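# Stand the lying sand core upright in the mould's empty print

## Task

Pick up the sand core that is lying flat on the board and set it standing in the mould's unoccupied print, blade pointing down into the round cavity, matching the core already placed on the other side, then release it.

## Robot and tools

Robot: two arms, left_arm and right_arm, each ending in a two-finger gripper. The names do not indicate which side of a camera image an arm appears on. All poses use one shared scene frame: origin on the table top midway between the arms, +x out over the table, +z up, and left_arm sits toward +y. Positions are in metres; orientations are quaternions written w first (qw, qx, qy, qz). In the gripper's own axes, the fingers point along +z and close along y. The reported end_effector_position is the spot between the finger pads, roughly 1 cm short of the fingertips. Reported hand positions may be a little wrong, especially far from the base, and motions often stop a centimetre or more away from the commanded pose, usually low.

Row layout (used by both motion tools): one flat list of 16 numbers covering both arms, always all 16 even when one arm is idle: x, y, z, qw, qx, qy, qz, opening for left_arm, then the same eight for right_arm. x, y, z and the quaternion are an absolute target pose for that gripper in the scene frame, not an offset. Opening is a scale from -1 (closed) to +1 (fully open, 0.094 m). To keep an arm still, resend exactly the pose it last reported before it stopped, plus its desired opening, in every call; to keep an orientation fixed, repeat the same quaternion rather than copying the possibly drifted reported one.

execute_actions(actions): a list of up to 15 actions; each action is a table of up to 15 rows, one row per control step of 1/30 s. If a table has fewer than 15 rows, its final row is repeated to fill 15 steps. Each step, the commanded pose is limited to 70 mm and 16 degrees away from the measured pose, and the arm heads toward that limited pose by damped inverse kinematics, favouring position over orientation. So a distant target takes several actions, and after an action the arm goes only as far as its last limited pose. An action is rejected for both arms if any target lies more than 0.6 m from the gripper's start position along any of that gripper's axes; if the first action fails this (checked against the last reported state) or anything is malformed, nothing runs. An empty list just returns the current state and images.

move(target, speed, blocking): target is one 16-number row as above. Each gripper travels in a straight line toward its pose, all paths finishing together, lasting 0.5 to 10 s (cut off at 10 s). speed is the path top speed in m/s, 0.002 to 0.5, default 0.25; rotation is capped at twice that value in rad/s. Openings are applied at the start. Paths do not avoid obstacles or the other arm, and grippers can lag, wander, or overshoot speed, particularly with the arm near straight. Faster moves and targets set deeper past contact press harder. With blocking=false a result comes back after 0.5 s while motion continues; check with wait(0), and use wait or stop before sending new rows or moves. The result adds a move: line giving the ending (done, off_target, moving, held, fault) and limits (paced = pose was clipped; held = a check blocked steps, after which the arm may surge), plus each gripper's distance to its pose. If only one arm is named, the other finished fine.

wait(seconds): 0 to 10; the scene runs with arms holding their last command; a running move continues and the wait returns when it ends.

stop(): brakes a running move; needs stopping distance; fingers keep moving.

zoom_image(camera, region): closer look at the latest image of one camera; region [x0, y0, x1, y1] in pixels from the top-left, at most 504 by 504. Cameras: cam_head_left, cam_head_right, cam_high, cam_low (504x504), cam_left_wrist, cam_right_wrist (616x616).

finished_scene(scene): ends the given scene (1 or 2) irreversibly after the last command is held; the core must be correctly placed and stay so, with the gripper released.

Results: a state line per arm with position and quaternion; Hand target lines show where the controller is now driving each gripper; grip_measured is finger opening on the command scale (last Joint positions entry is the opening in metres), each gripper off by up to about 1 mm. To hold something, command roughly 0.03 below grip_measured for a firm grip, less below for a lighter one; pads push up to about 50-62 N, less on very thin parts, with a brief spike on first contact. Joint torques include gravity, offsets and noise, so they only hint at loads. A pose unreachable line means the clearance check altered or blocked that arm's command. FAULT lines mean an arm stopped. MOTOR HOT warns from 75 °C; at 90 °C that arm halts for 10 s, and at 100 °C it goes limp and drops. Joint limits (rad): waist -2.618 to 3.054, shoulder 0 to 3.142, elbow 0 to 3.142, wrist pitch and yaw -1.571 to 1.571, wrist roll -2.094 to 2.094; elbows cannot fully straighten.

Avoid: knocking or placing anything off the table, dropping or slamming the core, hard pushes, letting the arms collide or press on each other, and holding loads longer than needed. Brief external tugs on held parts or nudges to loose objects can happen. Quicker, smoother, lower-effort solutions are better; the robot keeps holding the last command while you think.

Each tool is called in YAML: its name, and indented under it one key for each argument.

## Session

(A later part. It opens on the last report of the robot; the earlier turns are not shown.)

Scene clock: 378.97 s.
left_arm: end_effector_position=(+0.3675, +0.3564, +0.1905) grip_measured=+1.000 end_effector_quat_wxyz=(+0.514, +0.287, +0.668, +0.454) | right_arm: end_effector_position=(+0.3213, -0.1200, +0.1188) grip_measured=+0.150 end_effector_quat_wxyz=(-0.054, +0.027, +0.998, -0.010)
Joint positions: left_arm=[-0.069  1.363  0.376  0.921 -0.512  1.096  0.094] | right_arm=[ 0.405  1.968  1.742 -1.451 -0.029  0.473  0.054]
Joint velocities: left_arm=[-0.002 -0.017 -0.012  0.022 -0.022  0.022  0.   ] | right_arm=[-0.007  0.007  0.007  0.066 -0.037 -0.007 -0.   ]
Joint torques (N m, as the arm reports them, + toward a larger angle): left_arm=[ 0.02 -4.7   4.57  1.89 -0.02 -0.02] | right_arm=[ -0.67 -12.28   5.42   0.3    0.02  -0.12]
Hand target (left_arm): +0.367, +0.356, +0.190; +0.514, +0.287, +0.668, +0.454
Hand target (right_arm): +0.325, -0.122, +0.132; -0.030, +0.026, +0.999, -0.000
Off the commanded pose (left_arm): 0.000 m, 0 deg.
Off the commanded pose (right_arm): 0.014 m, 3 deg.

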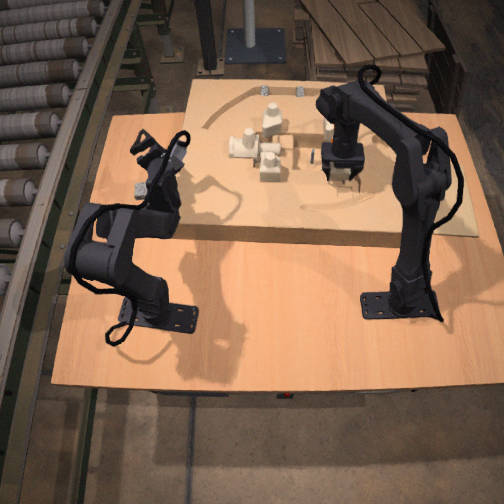

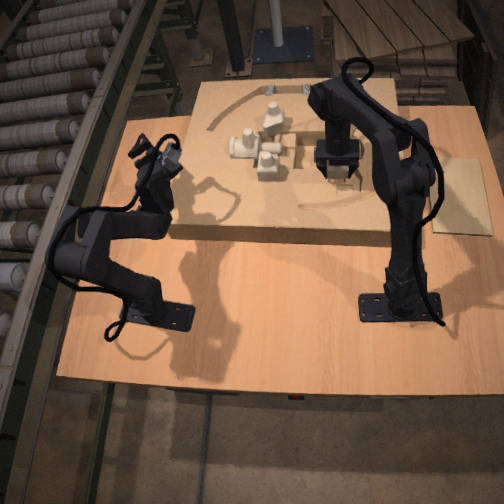

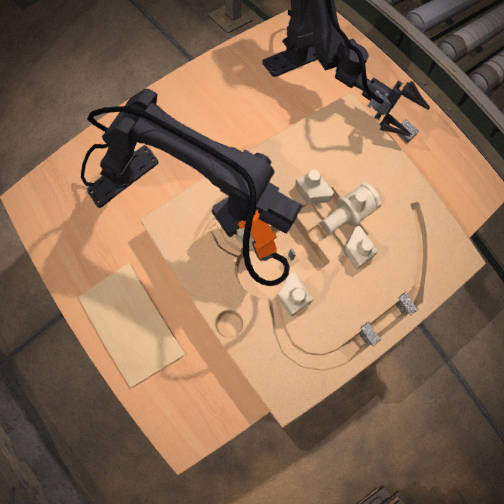

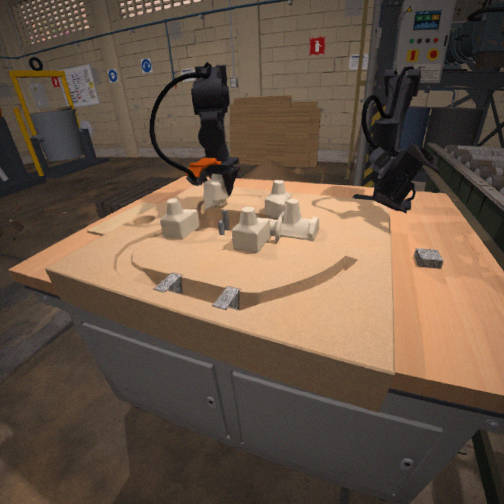

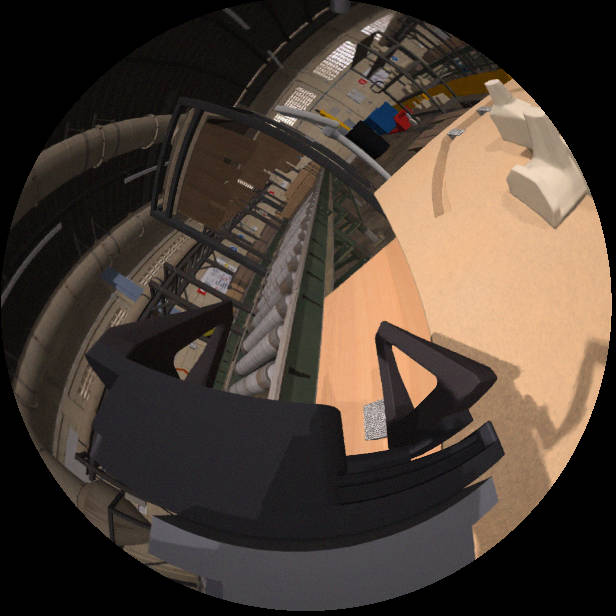

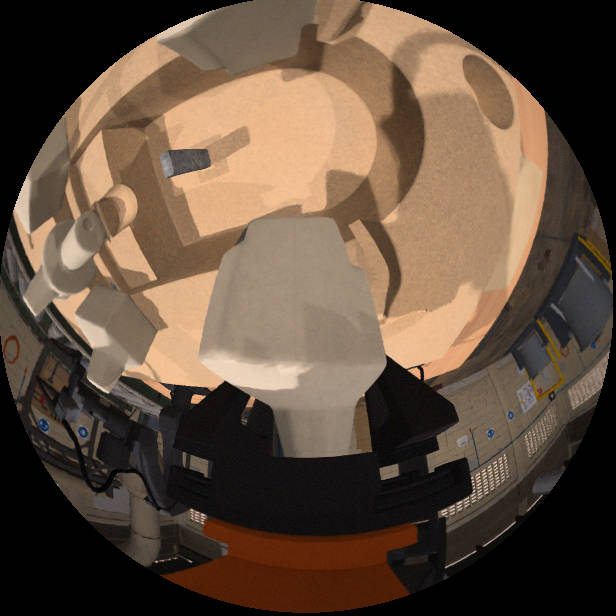

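execute_actions:
  actions:
    - [[0.3675,0.3564,0.1905,0.514,0.287,0.668,0.454,1,0.324,-0.117,0.138,-0.03,0.026,0.999,0,0.1]]
    - [[0.3675,0.3564,0.1905,0.514,0.287,0.668,0.454,1,0.323,-0.113,0.136,-0.03,0.026,0.999,0,0.1]]
    - [[0.3675,0.3564,0.1905,0.514,0.287,0.668,0.454,1,0.323,-0.113,0.13,-0.03,0.026,0.999,0,0.1]]
    - [[0.3675,0.3564,0.1905,0.514,0.287,0.668,0.454,1,0.323,-0.113,0.124,-0.03,0.026,0.999,0,0.1]]

zoom_image:
  camera: "cam_low"
  region: [185,165,245,225]

zoom_image:
  camera: "cam_head_right"
  region: [300,140,370,210]

zoom_image:
  camera: "cam_right_wrist"
  region: [180,150,440,410]

Scene clock: 387.57 s.
left_arm: end_effector_position=(+0.3675, +0.3564, +0.1905) grip_measured=+1.000 end_effector_quat_wxyz=(+0.514, +0.287, +0.668, +0.454) | right_arm: end_effector_position=(+0.3216, -0.1160, +0.1132) grip_measured=+0.150 end_effector_quat_wxyz=(-0.050, +0.025, +0.998, -0.009)
Joint positions: left_arm=[-0.069  1.363  0.376  0.921 -0.512  1.096  0.094] | right_arm=[ 0.414  1.968  1.72  -1.422 -0.029  0.479  0.054]
Joint velocities: left_arm=[ 0.007 -0.007 -0.002 -0.022  0.007 -0.007  0.   ] | right_arm=[-0.012 -0.007 -0.012 -0.051 -0.007  0.007  0.001]
Joint torques (N m, as the arm reports them, + toward a larger angle): left_arm=[ 0.09 -4.7   4.57  1.87  0.   -0.03] | right_arm=[  0.52 -11.8    5.33   0.29   0.     0.06]
Hand target (left_arm): +0.367, +0.356, +0.191; +0.514, +0.287, +0.668, +0.454
Hand target (right_arm): +0.323, -0.113, +0.124; -0.030, +0.026, +0.999, -0.000
Off the commanded pose (left_arm): 0.000 m, 0 deg.
Off the commanded pose (right_arm): 0.011 m, 3 deg.

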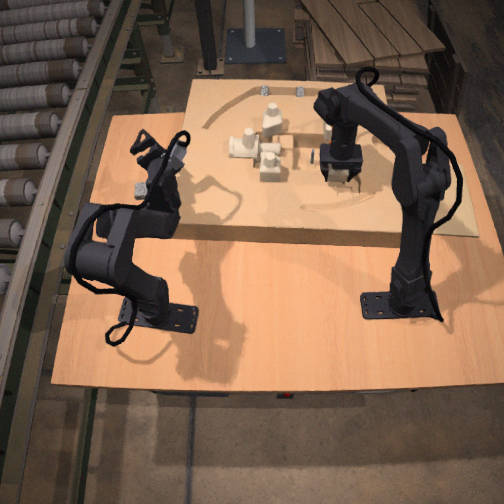

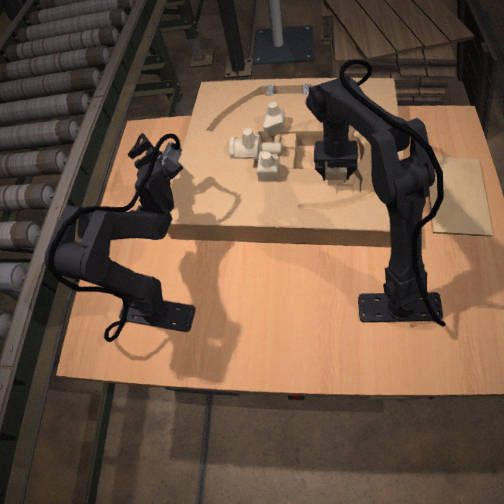

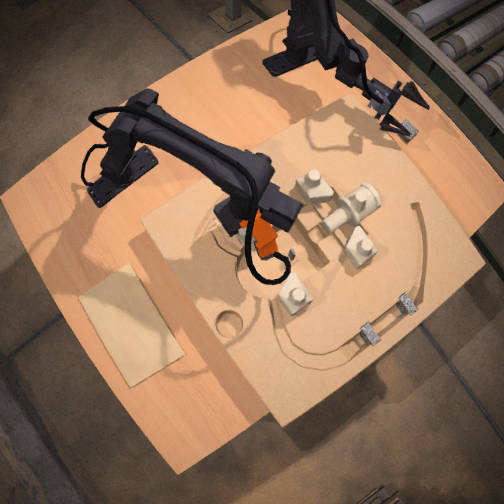

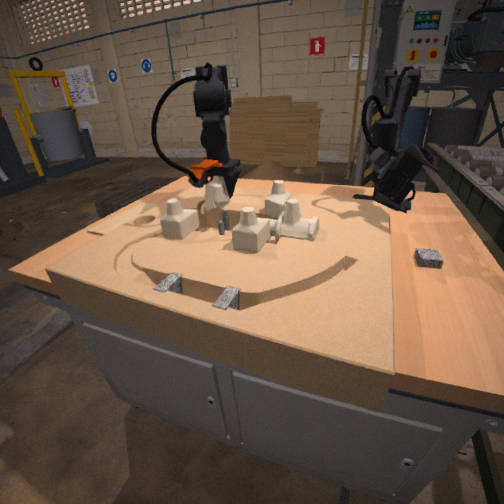

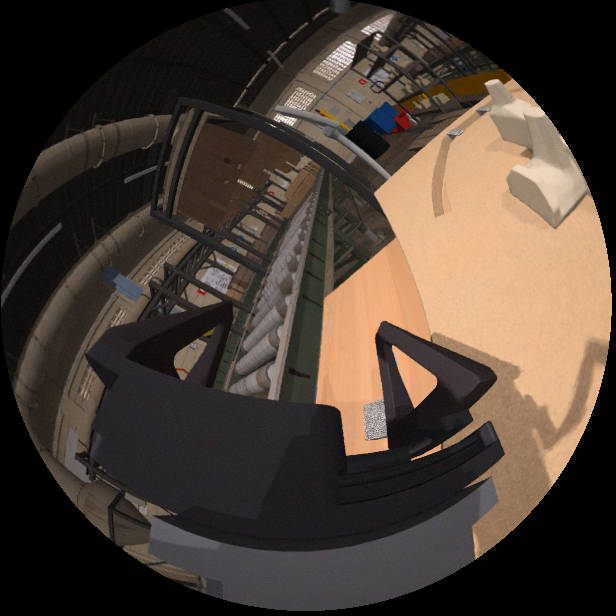

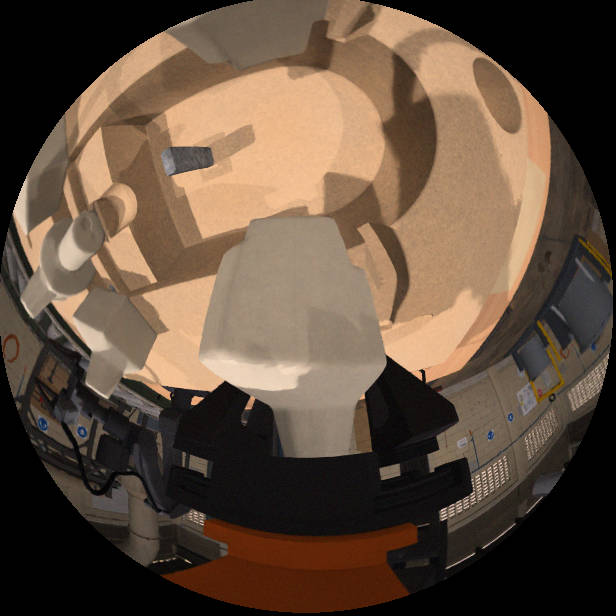

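Region (185, 165, 245, 225) of cam_low's 504x504 image, scaled by 8.400, with more detail than that image has.

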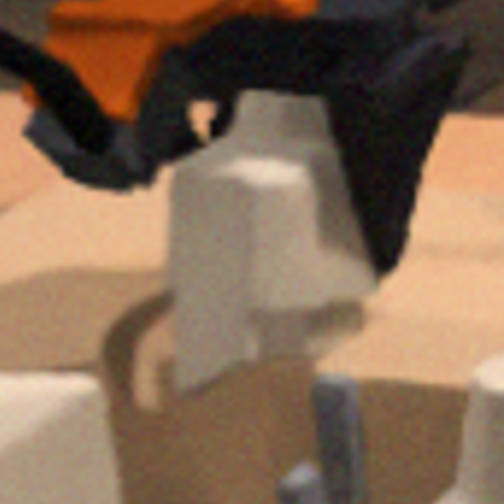

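Region (300, 140, 370, 210) of cam_head_right's 504x504 image, scaled by 7.200, with more detail than that image has.

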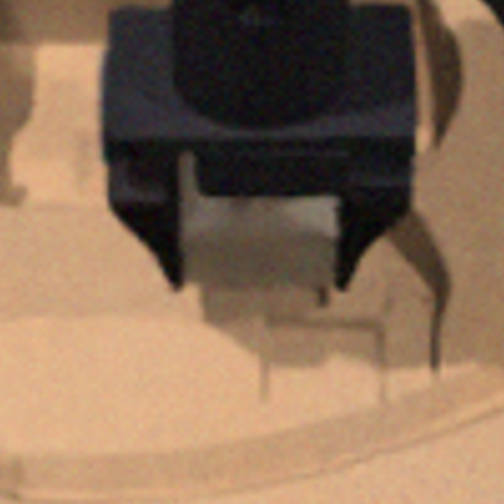

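Region (180, 150, 440, 410) of cam_right_wrist's 616x616 image, scaled by 1.938, with more detail than that image has.

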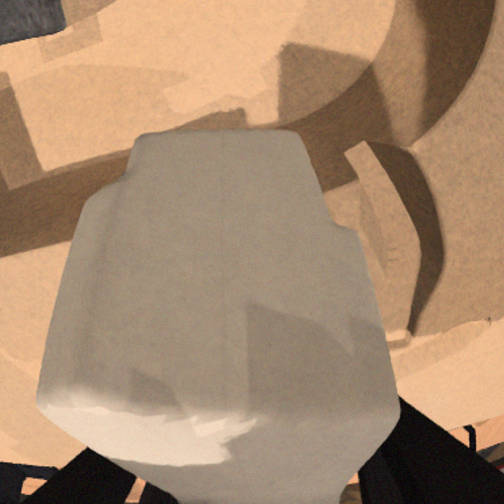

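The tenon is entering; continuing down.

execute_actions:
  actions:
    - [[0.3675,0.3564,0.1905,0.514,0.287,0.668,0.454,1,0.323,-0.114,0.118,-0.03,0.026,0.999,0,0.1]]
    - [[0.3675,0.3564,0.1905,0.514,0.287,0.668,0.454,1,0.323,-0.114,0.112,-0.03,0.026,0.999,0,0.1]]
    - [[0.3675,0.3564,0.1905,0.514,0.287,0.668,0.454,1,0.323,-0.114,0.106,-0.03,0.026,0.999,0,0.1]]

zoom_image:
  camera: "cam_low"
  region: [185,165,245,225]

zoom_image:
  camera: "cam_head_right"
  region: [300,140,370,210]

Scene clock: 392.80 s.
left_arm: end_effector_position=(+0.3675, +0.3564, +0.1905) grip_measured=+1.000 end_effector_quat_wxyz=(+0.514, +0.287, +0.668, +0.454) | right_arm: end_effector_position=(+0.3209, -0.1164, +0.1090) grip_measured=+0.150 end_effector_quat_wxyz=(-0.042, +0.025, +0.999, -0.004)
Joint positions: left_arm=[-0.069  1.363  0.376  0.921 -0.512  1.096  0.094] | right_arm=[ 0.414  1.945  1.674 -1.378 -0.029  0.479  0.054]
Joint velocities: left_arm=[-0.012  0.007  0.002 -0.022  0.007 -0.051  0.   ] | right_arm=[-0.002 -0.007  0.007  0.022 -0.051 -0.022 -0.001]
Joint torques (N m, as the arm reports them, + toward a larger angle): left_arm=[ 0.   -4.64  4.53  1.91 -0.03 -0.03] | right_arm=[ 0.33 -9.83  3.68  0.64  0.    0.04]
Hand target (left_arm): +0.367, +0.356, +0.190; +0.514, +0.287, +0.668, +0.454
Hand target (right_arm): +0.323, -0.114, +0.106; -0.031, +0.026, +0.999, -0.000
Off the commanded pose (left_arm): 0.000 m, 0 deg.
Off the commanded pose (right_arm): 0.004 m, 1 deg.

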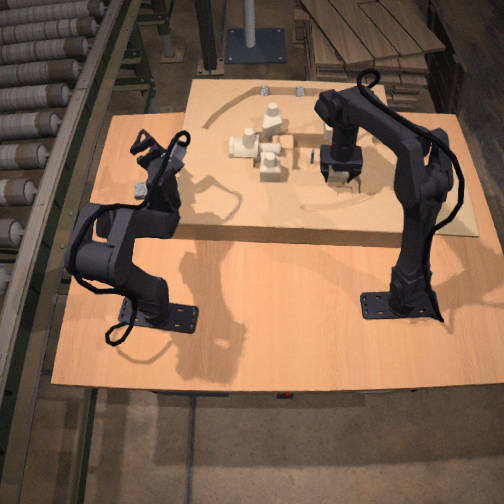

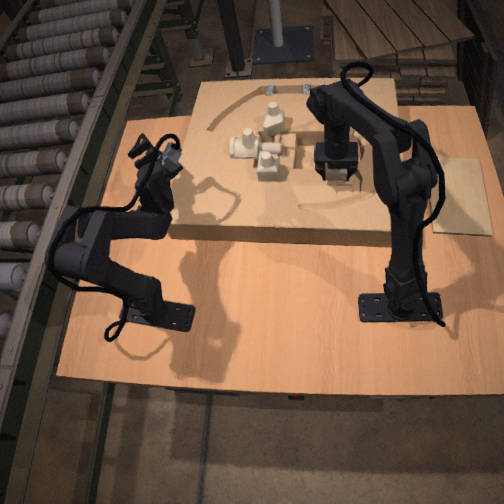

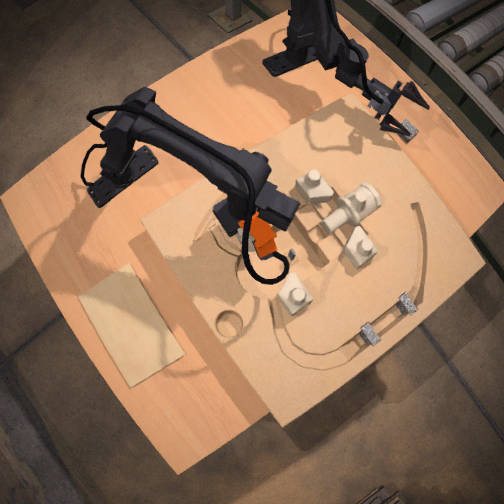

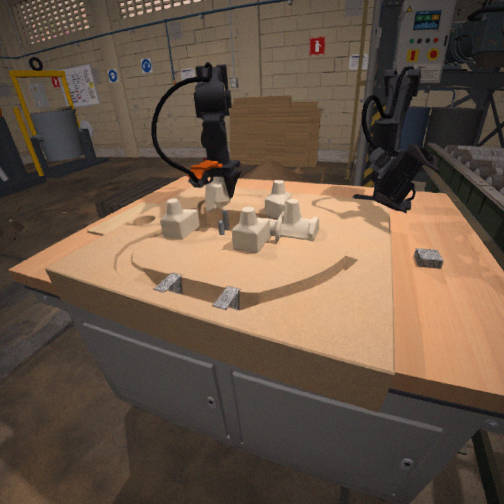

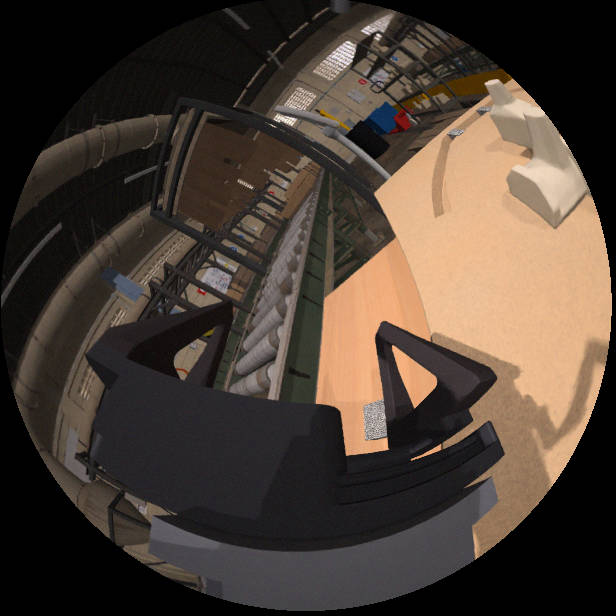

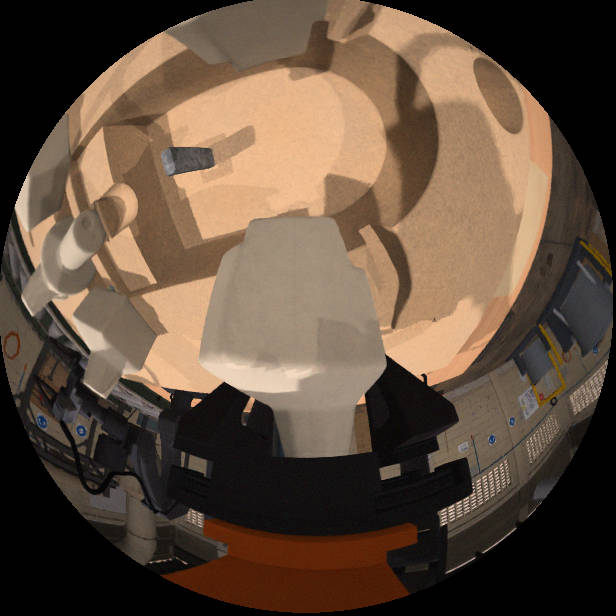

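Region (185, 165, 245, 225) of cam_low's 504x504 image, scaled by 8.400, with more detail than that image has.

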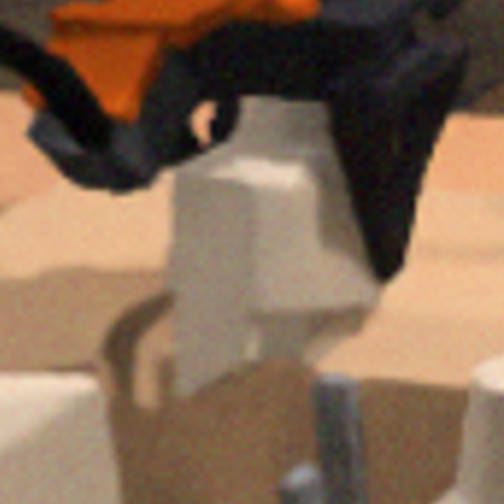

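Region (300, 140, 370, 210) of cam_head_right's 504x504 image, scaled by 7.200, with more detail than that image has.

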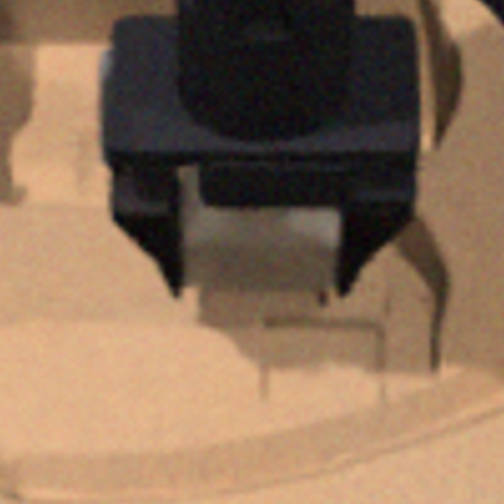

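execute_actions:
  actions:
    - [[0.3675,0.3564,0.1905,0.514,0.287,0.668,0.454,1,0.321,-0.114,0.118,-0.035,0.026,0.999,0,0.1]]
    - [[0.3675,0.3564,0.1905,0.514,0.287,0.668,0.454,1,0.318,-0.114,0.125,-0.035,0.026,0.999,0,0.1]]
    - [[0.3675,0.3564,0.1905,0.514,0.287,0.668,0.454,1,0.316,-0.114,0.122,-0.035,0.026,0.999,0,0.1]]
    - [[0.3675,0.3564,0.1905,0.514,0.287,0.668,0.454,1,0.316,-0.114,0.115,-0.035,0.026,0.999,0,0.1]]
    - [[0.3675,0.3564,0.1905,0.514,0.287,0.668,0.454,1,0.316,-0.114,0.108,-0.035,0.026,0.999,0,0.1]]

zoom_image:
  camera: "cam_low"
  region: [185,165,245,225]

zoom_image:
  camera: "cam_head_right"
  region: [300,140,370,210]

Scene clock: 400.30 s.
left_arm: end_effector_position=(+0.3675, +0.3564, +0.1905) grip_measured=+1.000 end_effector_quat_wxyz=(+0.514, +0.287, +0.668, +0.454) | right_arm: end_effector_position=(+0.3205, -0.1165, +0.1086) grip_measured=+0.150 end_effector_quat_wxyz=(-0.037, +0.025, +0.999, -0.002)
Joint positions: left_arm=[-0.069  1.363  0.376  0.921 -0.512  1.096  0.094] | right_arm=[ 0.414  1.933  1.657 -1.363 -0.029  0.479  0.054]
Joint velocities: left_arm=[ 0.002 -0.022  0.017 -0.081  0.081 -0.066  0.   ] | right_arm=[ 0.002 -0.007  0.007  0.051 -0.037 -0.037 -0.001]
Joint torques (N m, as the arm reports them, + toward a larger angle): left_arm=[ 0.01 -4.7   4.56  1.86  0.   -0.03] | right_arm=[  0.79 -10.16   3.74   0.39  -0.05   0.1 ]
Hand target (left_arm): +0.367, +0.356, +0.190; +0.514, +0.287, +0.668, +0.454
Hand target (right_arm): +0.316, -0.114, +0.108; -0.035, +0.026, +0.999, -0.000
Off the commanded pose (left_arm): 0.000 m, 0 deg.
Off the commanded pose (right_arm): 0.005 m, 0 deg.

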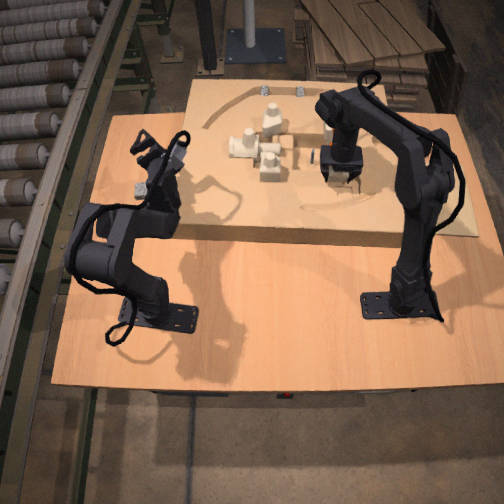

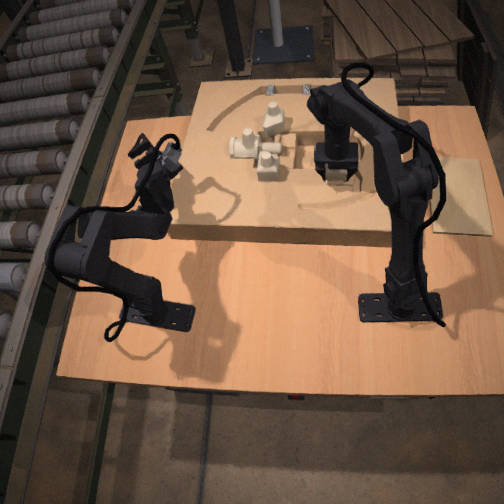

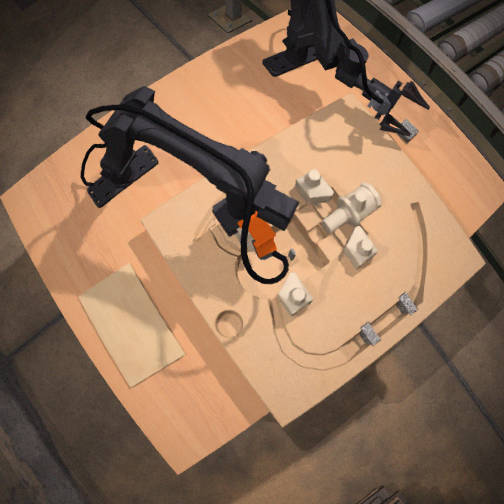

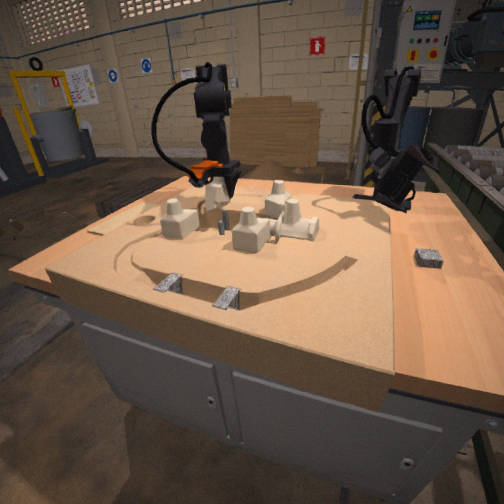

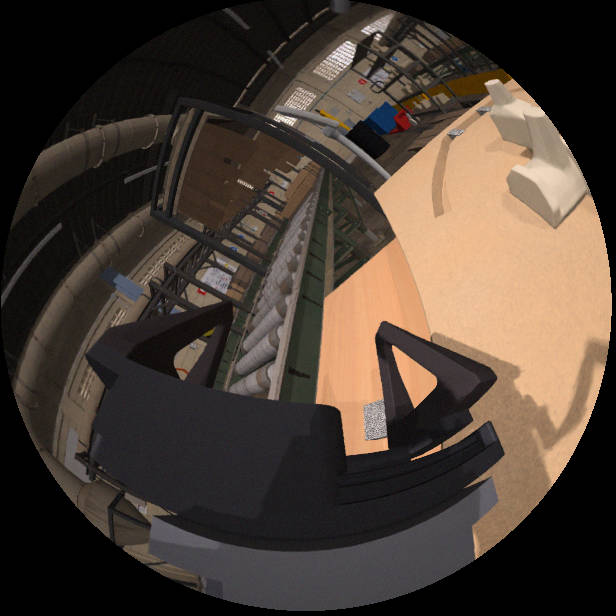

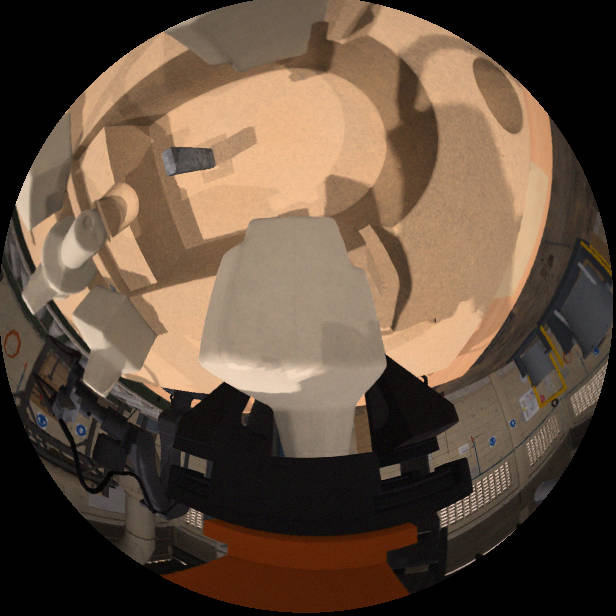

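Region (185, 165, 245, 225) of cam_low's 504x504 image, scaled by 8.400, with more detail than that image has.

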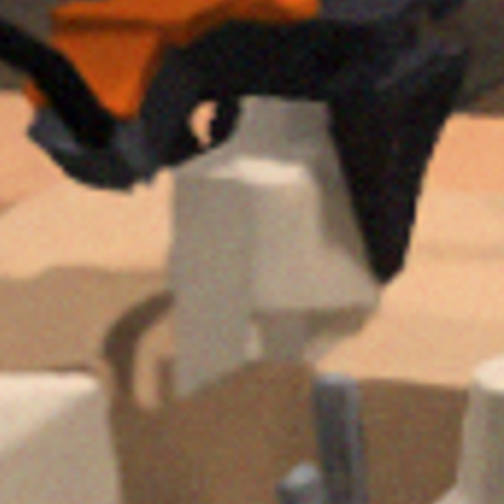

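Region (300, 140, 370, 210) of cam_head_right's 504x504 image, scaled by 7.200, with more detail than that image has.

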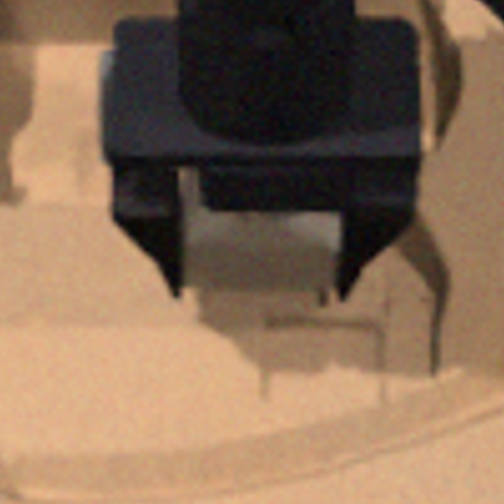

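execute_actions:
  actions:
    - [[0.3675,0.3564,0.1905,0.514,0.287,0.668,0.454,1,0.318,-0.114,0.122,-0.045,0.026,0.999,0,0.1]]
    - [[0.3675,0.3564,0.1905,0.514,0.287,0.668,0.454,1,0.316,-0.114,0.134,-0.06,0.026,0.998,0,0.1]]
    - [[0.3675,0.3564,0.1905,0.514,0.287,0.668,0.454,1,0.314,-0.114,0.136,-0.07,0.026,0.997,0,0.1]]
    - [[0.3675,0.3564,0.1905,0.514,0.287,0.668,0.454,1,0.314,-0.114,0.132,-0.07,0.026,0.997,0,0.1]]

zoom_image:
  camera: "cam_low"
  region: [185,165,245,225]

zoom_image:
  camera: "cam_head_right"
  region: [300,140,370,210]

Scene clock: 407.60 s.
left_arm: end_effector_position=(+0.3675, +0.3564, +0.1905) grip_measured=+1.000 end_effector_quat_wxyz=(+0.514, +0.287, +0.668, +0.454) | right_arm: end_effector_position=(+0.3080, -0.1166, +0.1251) grip_measured=+0.150 end_effector_quat_wxyz=(-0.083, +0.026, +0.996, -0.009)
Joint positions: left_arm=[-0.069  1.363  0.376  0.921 -0.512  1.096  0.094] | right_arm=[ 0.414  1.976  1.771 -1.523 -0.058  0.48   0.054]
Joint velocities: left_arm=[-0.007  0.012 -0.002  0.022  0.022 -0.022  0.   ] | right_arm=[-0.007 -0.002 -0.002 -0.037 -0.022  0.022  0.   ]
Joint torques (N m, as the arm reports them, + toward a larger angle): left_arm=[ 0.05 -4.61  4.49  1.91  0.   -0.01] | right_arm=[-0.24 -9.34  7.14  0.09 -0.07 -0.07]
Hand target (left_arm): +0.367, +0.356, +0.191; +0.514, +0.287, +0.668, +0.454
Hand target (right_arm): +0.314, -0.114, +0.132; -0.070, +0.026, +0.997, -0.000
Off the commanded pose (left_arm): 0.000 m, 0 deg.
Off the commanded pose (right_arm): 0.010 m, 2 deg.

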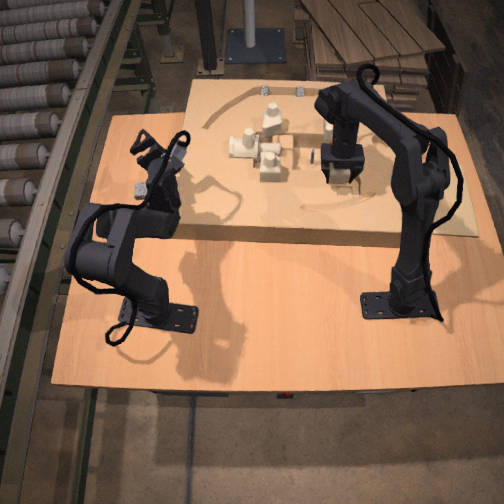

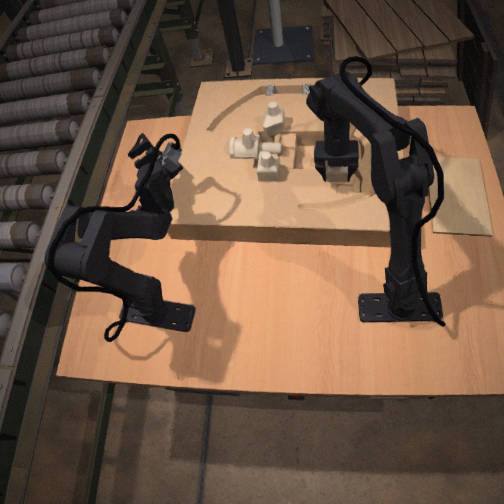

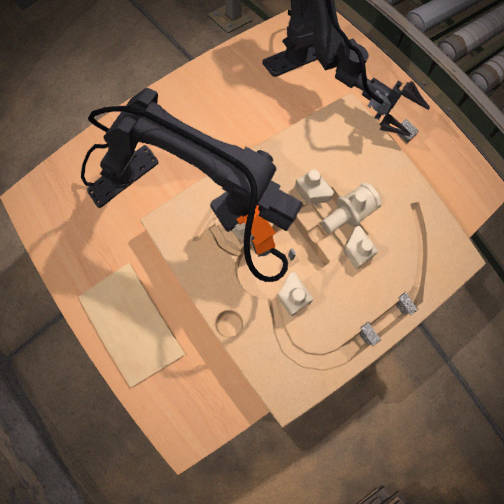

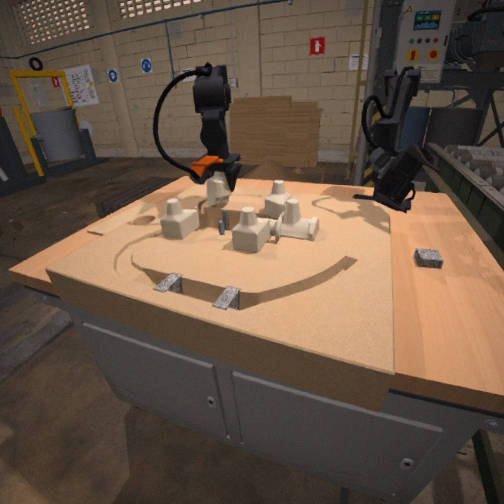

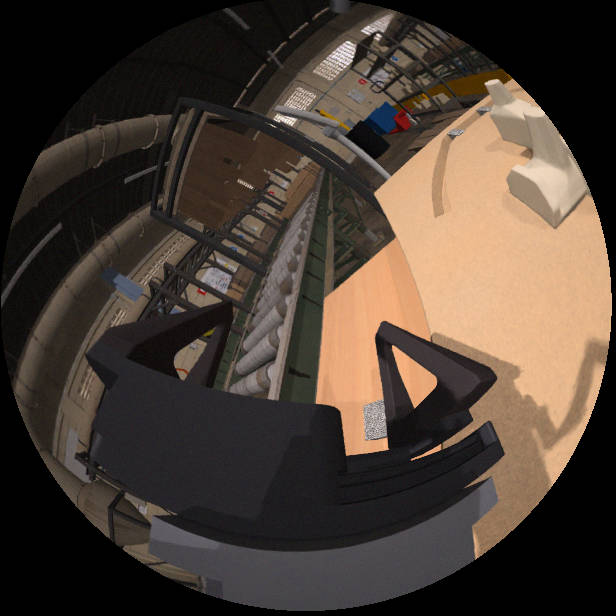

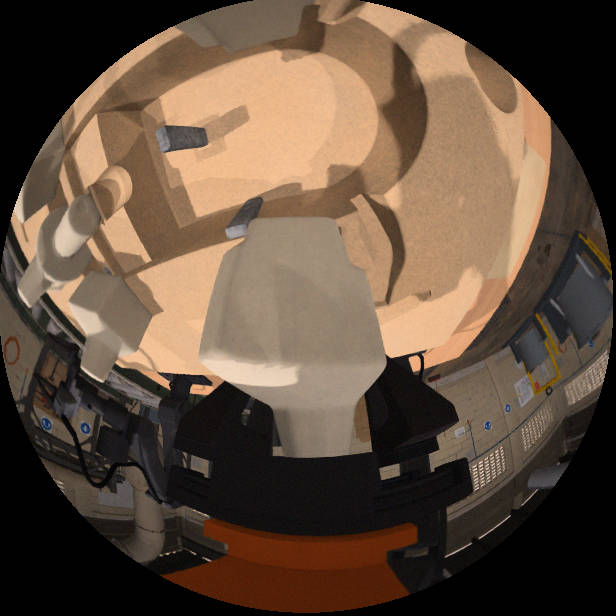

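Region (185, 165, 245, 225) of cam_low's 504x504 image, scaled by 8.400, with more detail than that image has.

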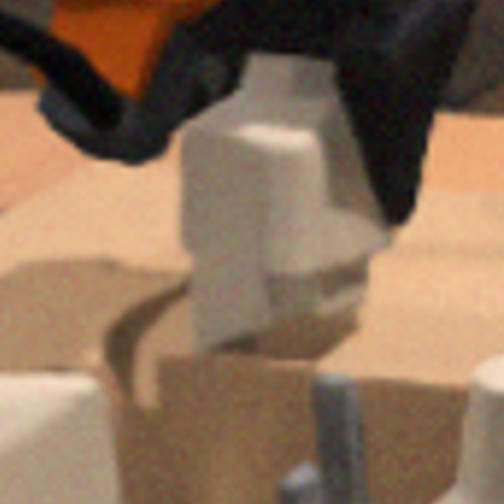

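Region (300, 140, 370, 210) of cam_head_right's 504x504 image, scaled by 7.200, with more detail than that image has.

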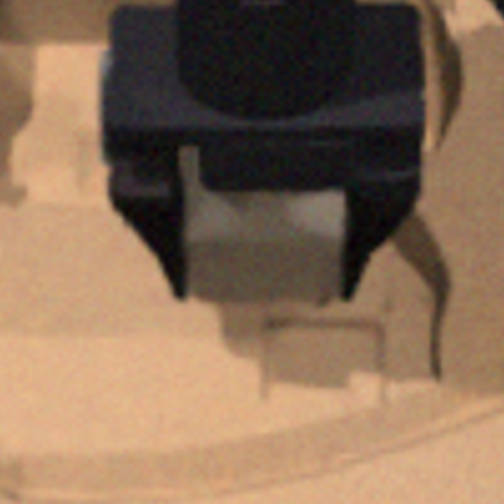

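execute_actions:
  actions:
    - [[0.3675,0.3564,0.1905,0.514,0.287,0.668,0.454,1,0.317,-0.114,0.134,-0.07,0.026,0.997,0,0.10]]
    - [[0.3675,0.3564,0.1905,0.514,0.287,0.668,0.454,1,0.322,-0.114,0.134,-0.07,0.026,0.997,0,0.10]]

zoom_image:
  camera: "cam_low"
  region: [185,165,245,225]

Scene clock: 418.63 s.
left_arm: end_effector_position=(+0.3675, +0.3564, +0.1905) grip_measured=+1.000 end_effector_quat_wxyz=(+0.514, +0.287, +0.668, +0.454) | right_arm: end_effector_position=(+0.3137, -0.1140, +0.1224) grip_measured=+0.150 end_effector_quat_wxyz=(-0.086, +0.025, +0.996, -0.010)
Joint positions: left_arm=[-0.069  1.363  0.376  0.921 -0.512  1.096  0.094] | right_arm=[ 0.414  2.009  1.807 -1.532 -0.058  0.477  0.054]
Joint velocities: left_arm=[-0.002 -0.017 -0.007 -0.037  0.11  -0.066  0.   ] | right_arm=[-0.002 -0.007 -0.007  0.007 -0.066 -0.051 -0.001]
Joint torques (N m, as the arm reports them, + toward a larger angle): left_arm=[ 0.07 -4.64  4.61  1.87 -0.01 -0.03] | right_arm=[-0.95 -9.78  8.19 -0.05 -0.06 -0.12]
Hand target (left_arm): +0.367, +0.356, +0.190; +0.514, +0.287, +0.668, +0.454
Hand target (right_arm): +0.322, -0.114, +0.134; -0.070, +0.026, +0.997, -0.000
Off the commanded pose (left_arm): 0.000 m, 0 deg.
Off the commanded pose (right_arm): 0.014 m, 2 deg.

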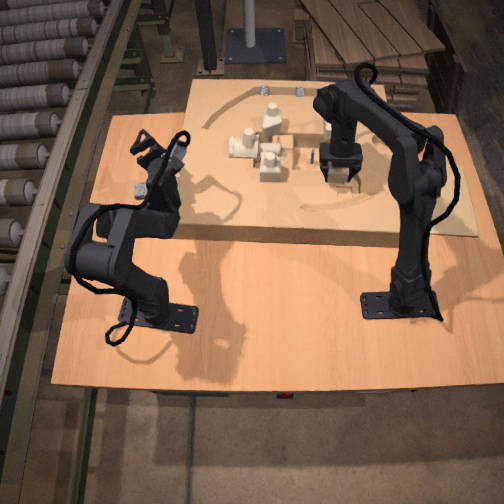

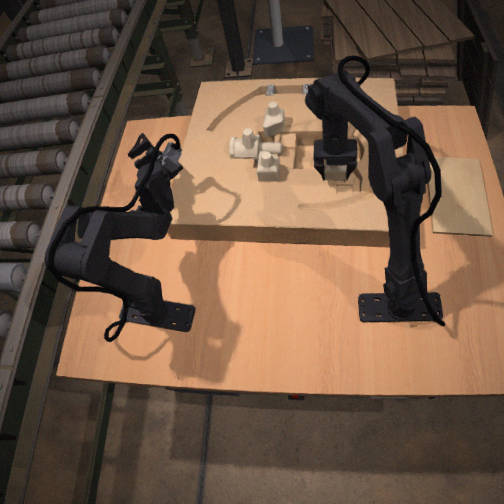

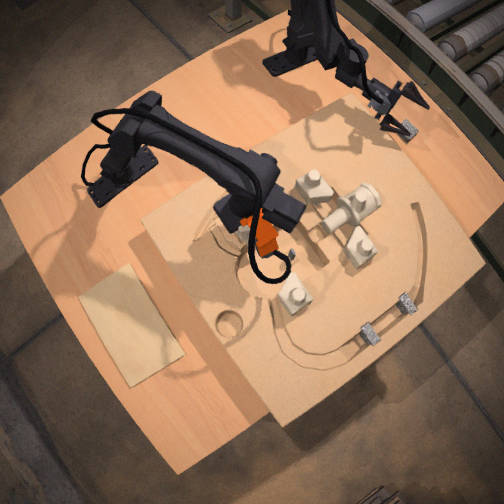

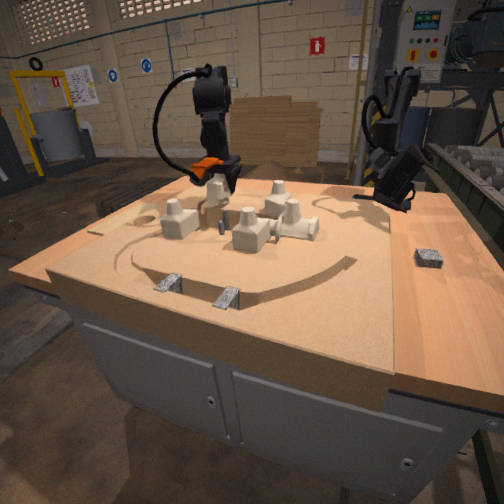

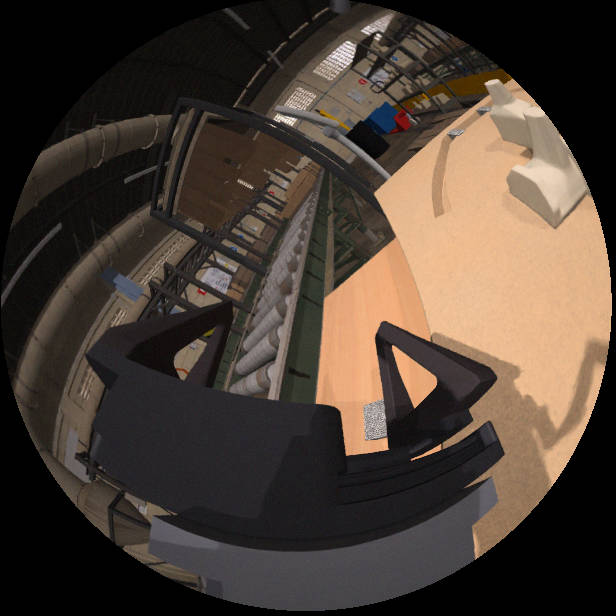

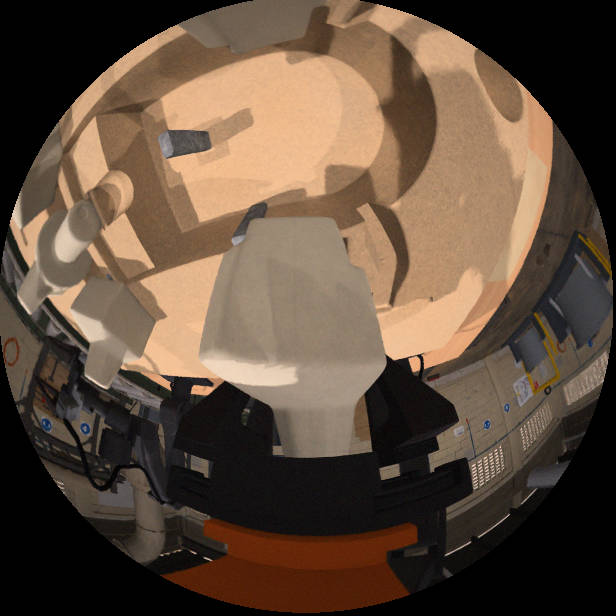

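Region (185, 165, 245, 225) of cam_low's 504x504 image, scaled by 8.400, with more detail than that image has.

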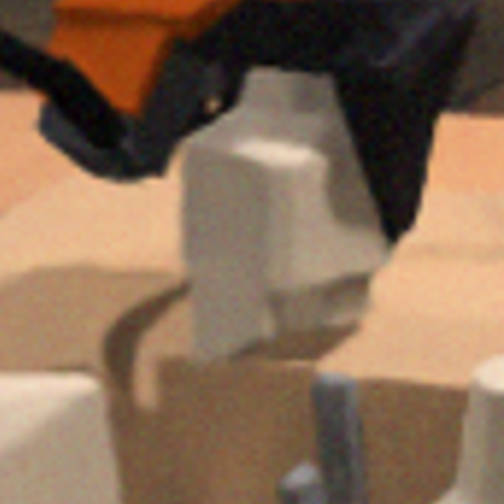

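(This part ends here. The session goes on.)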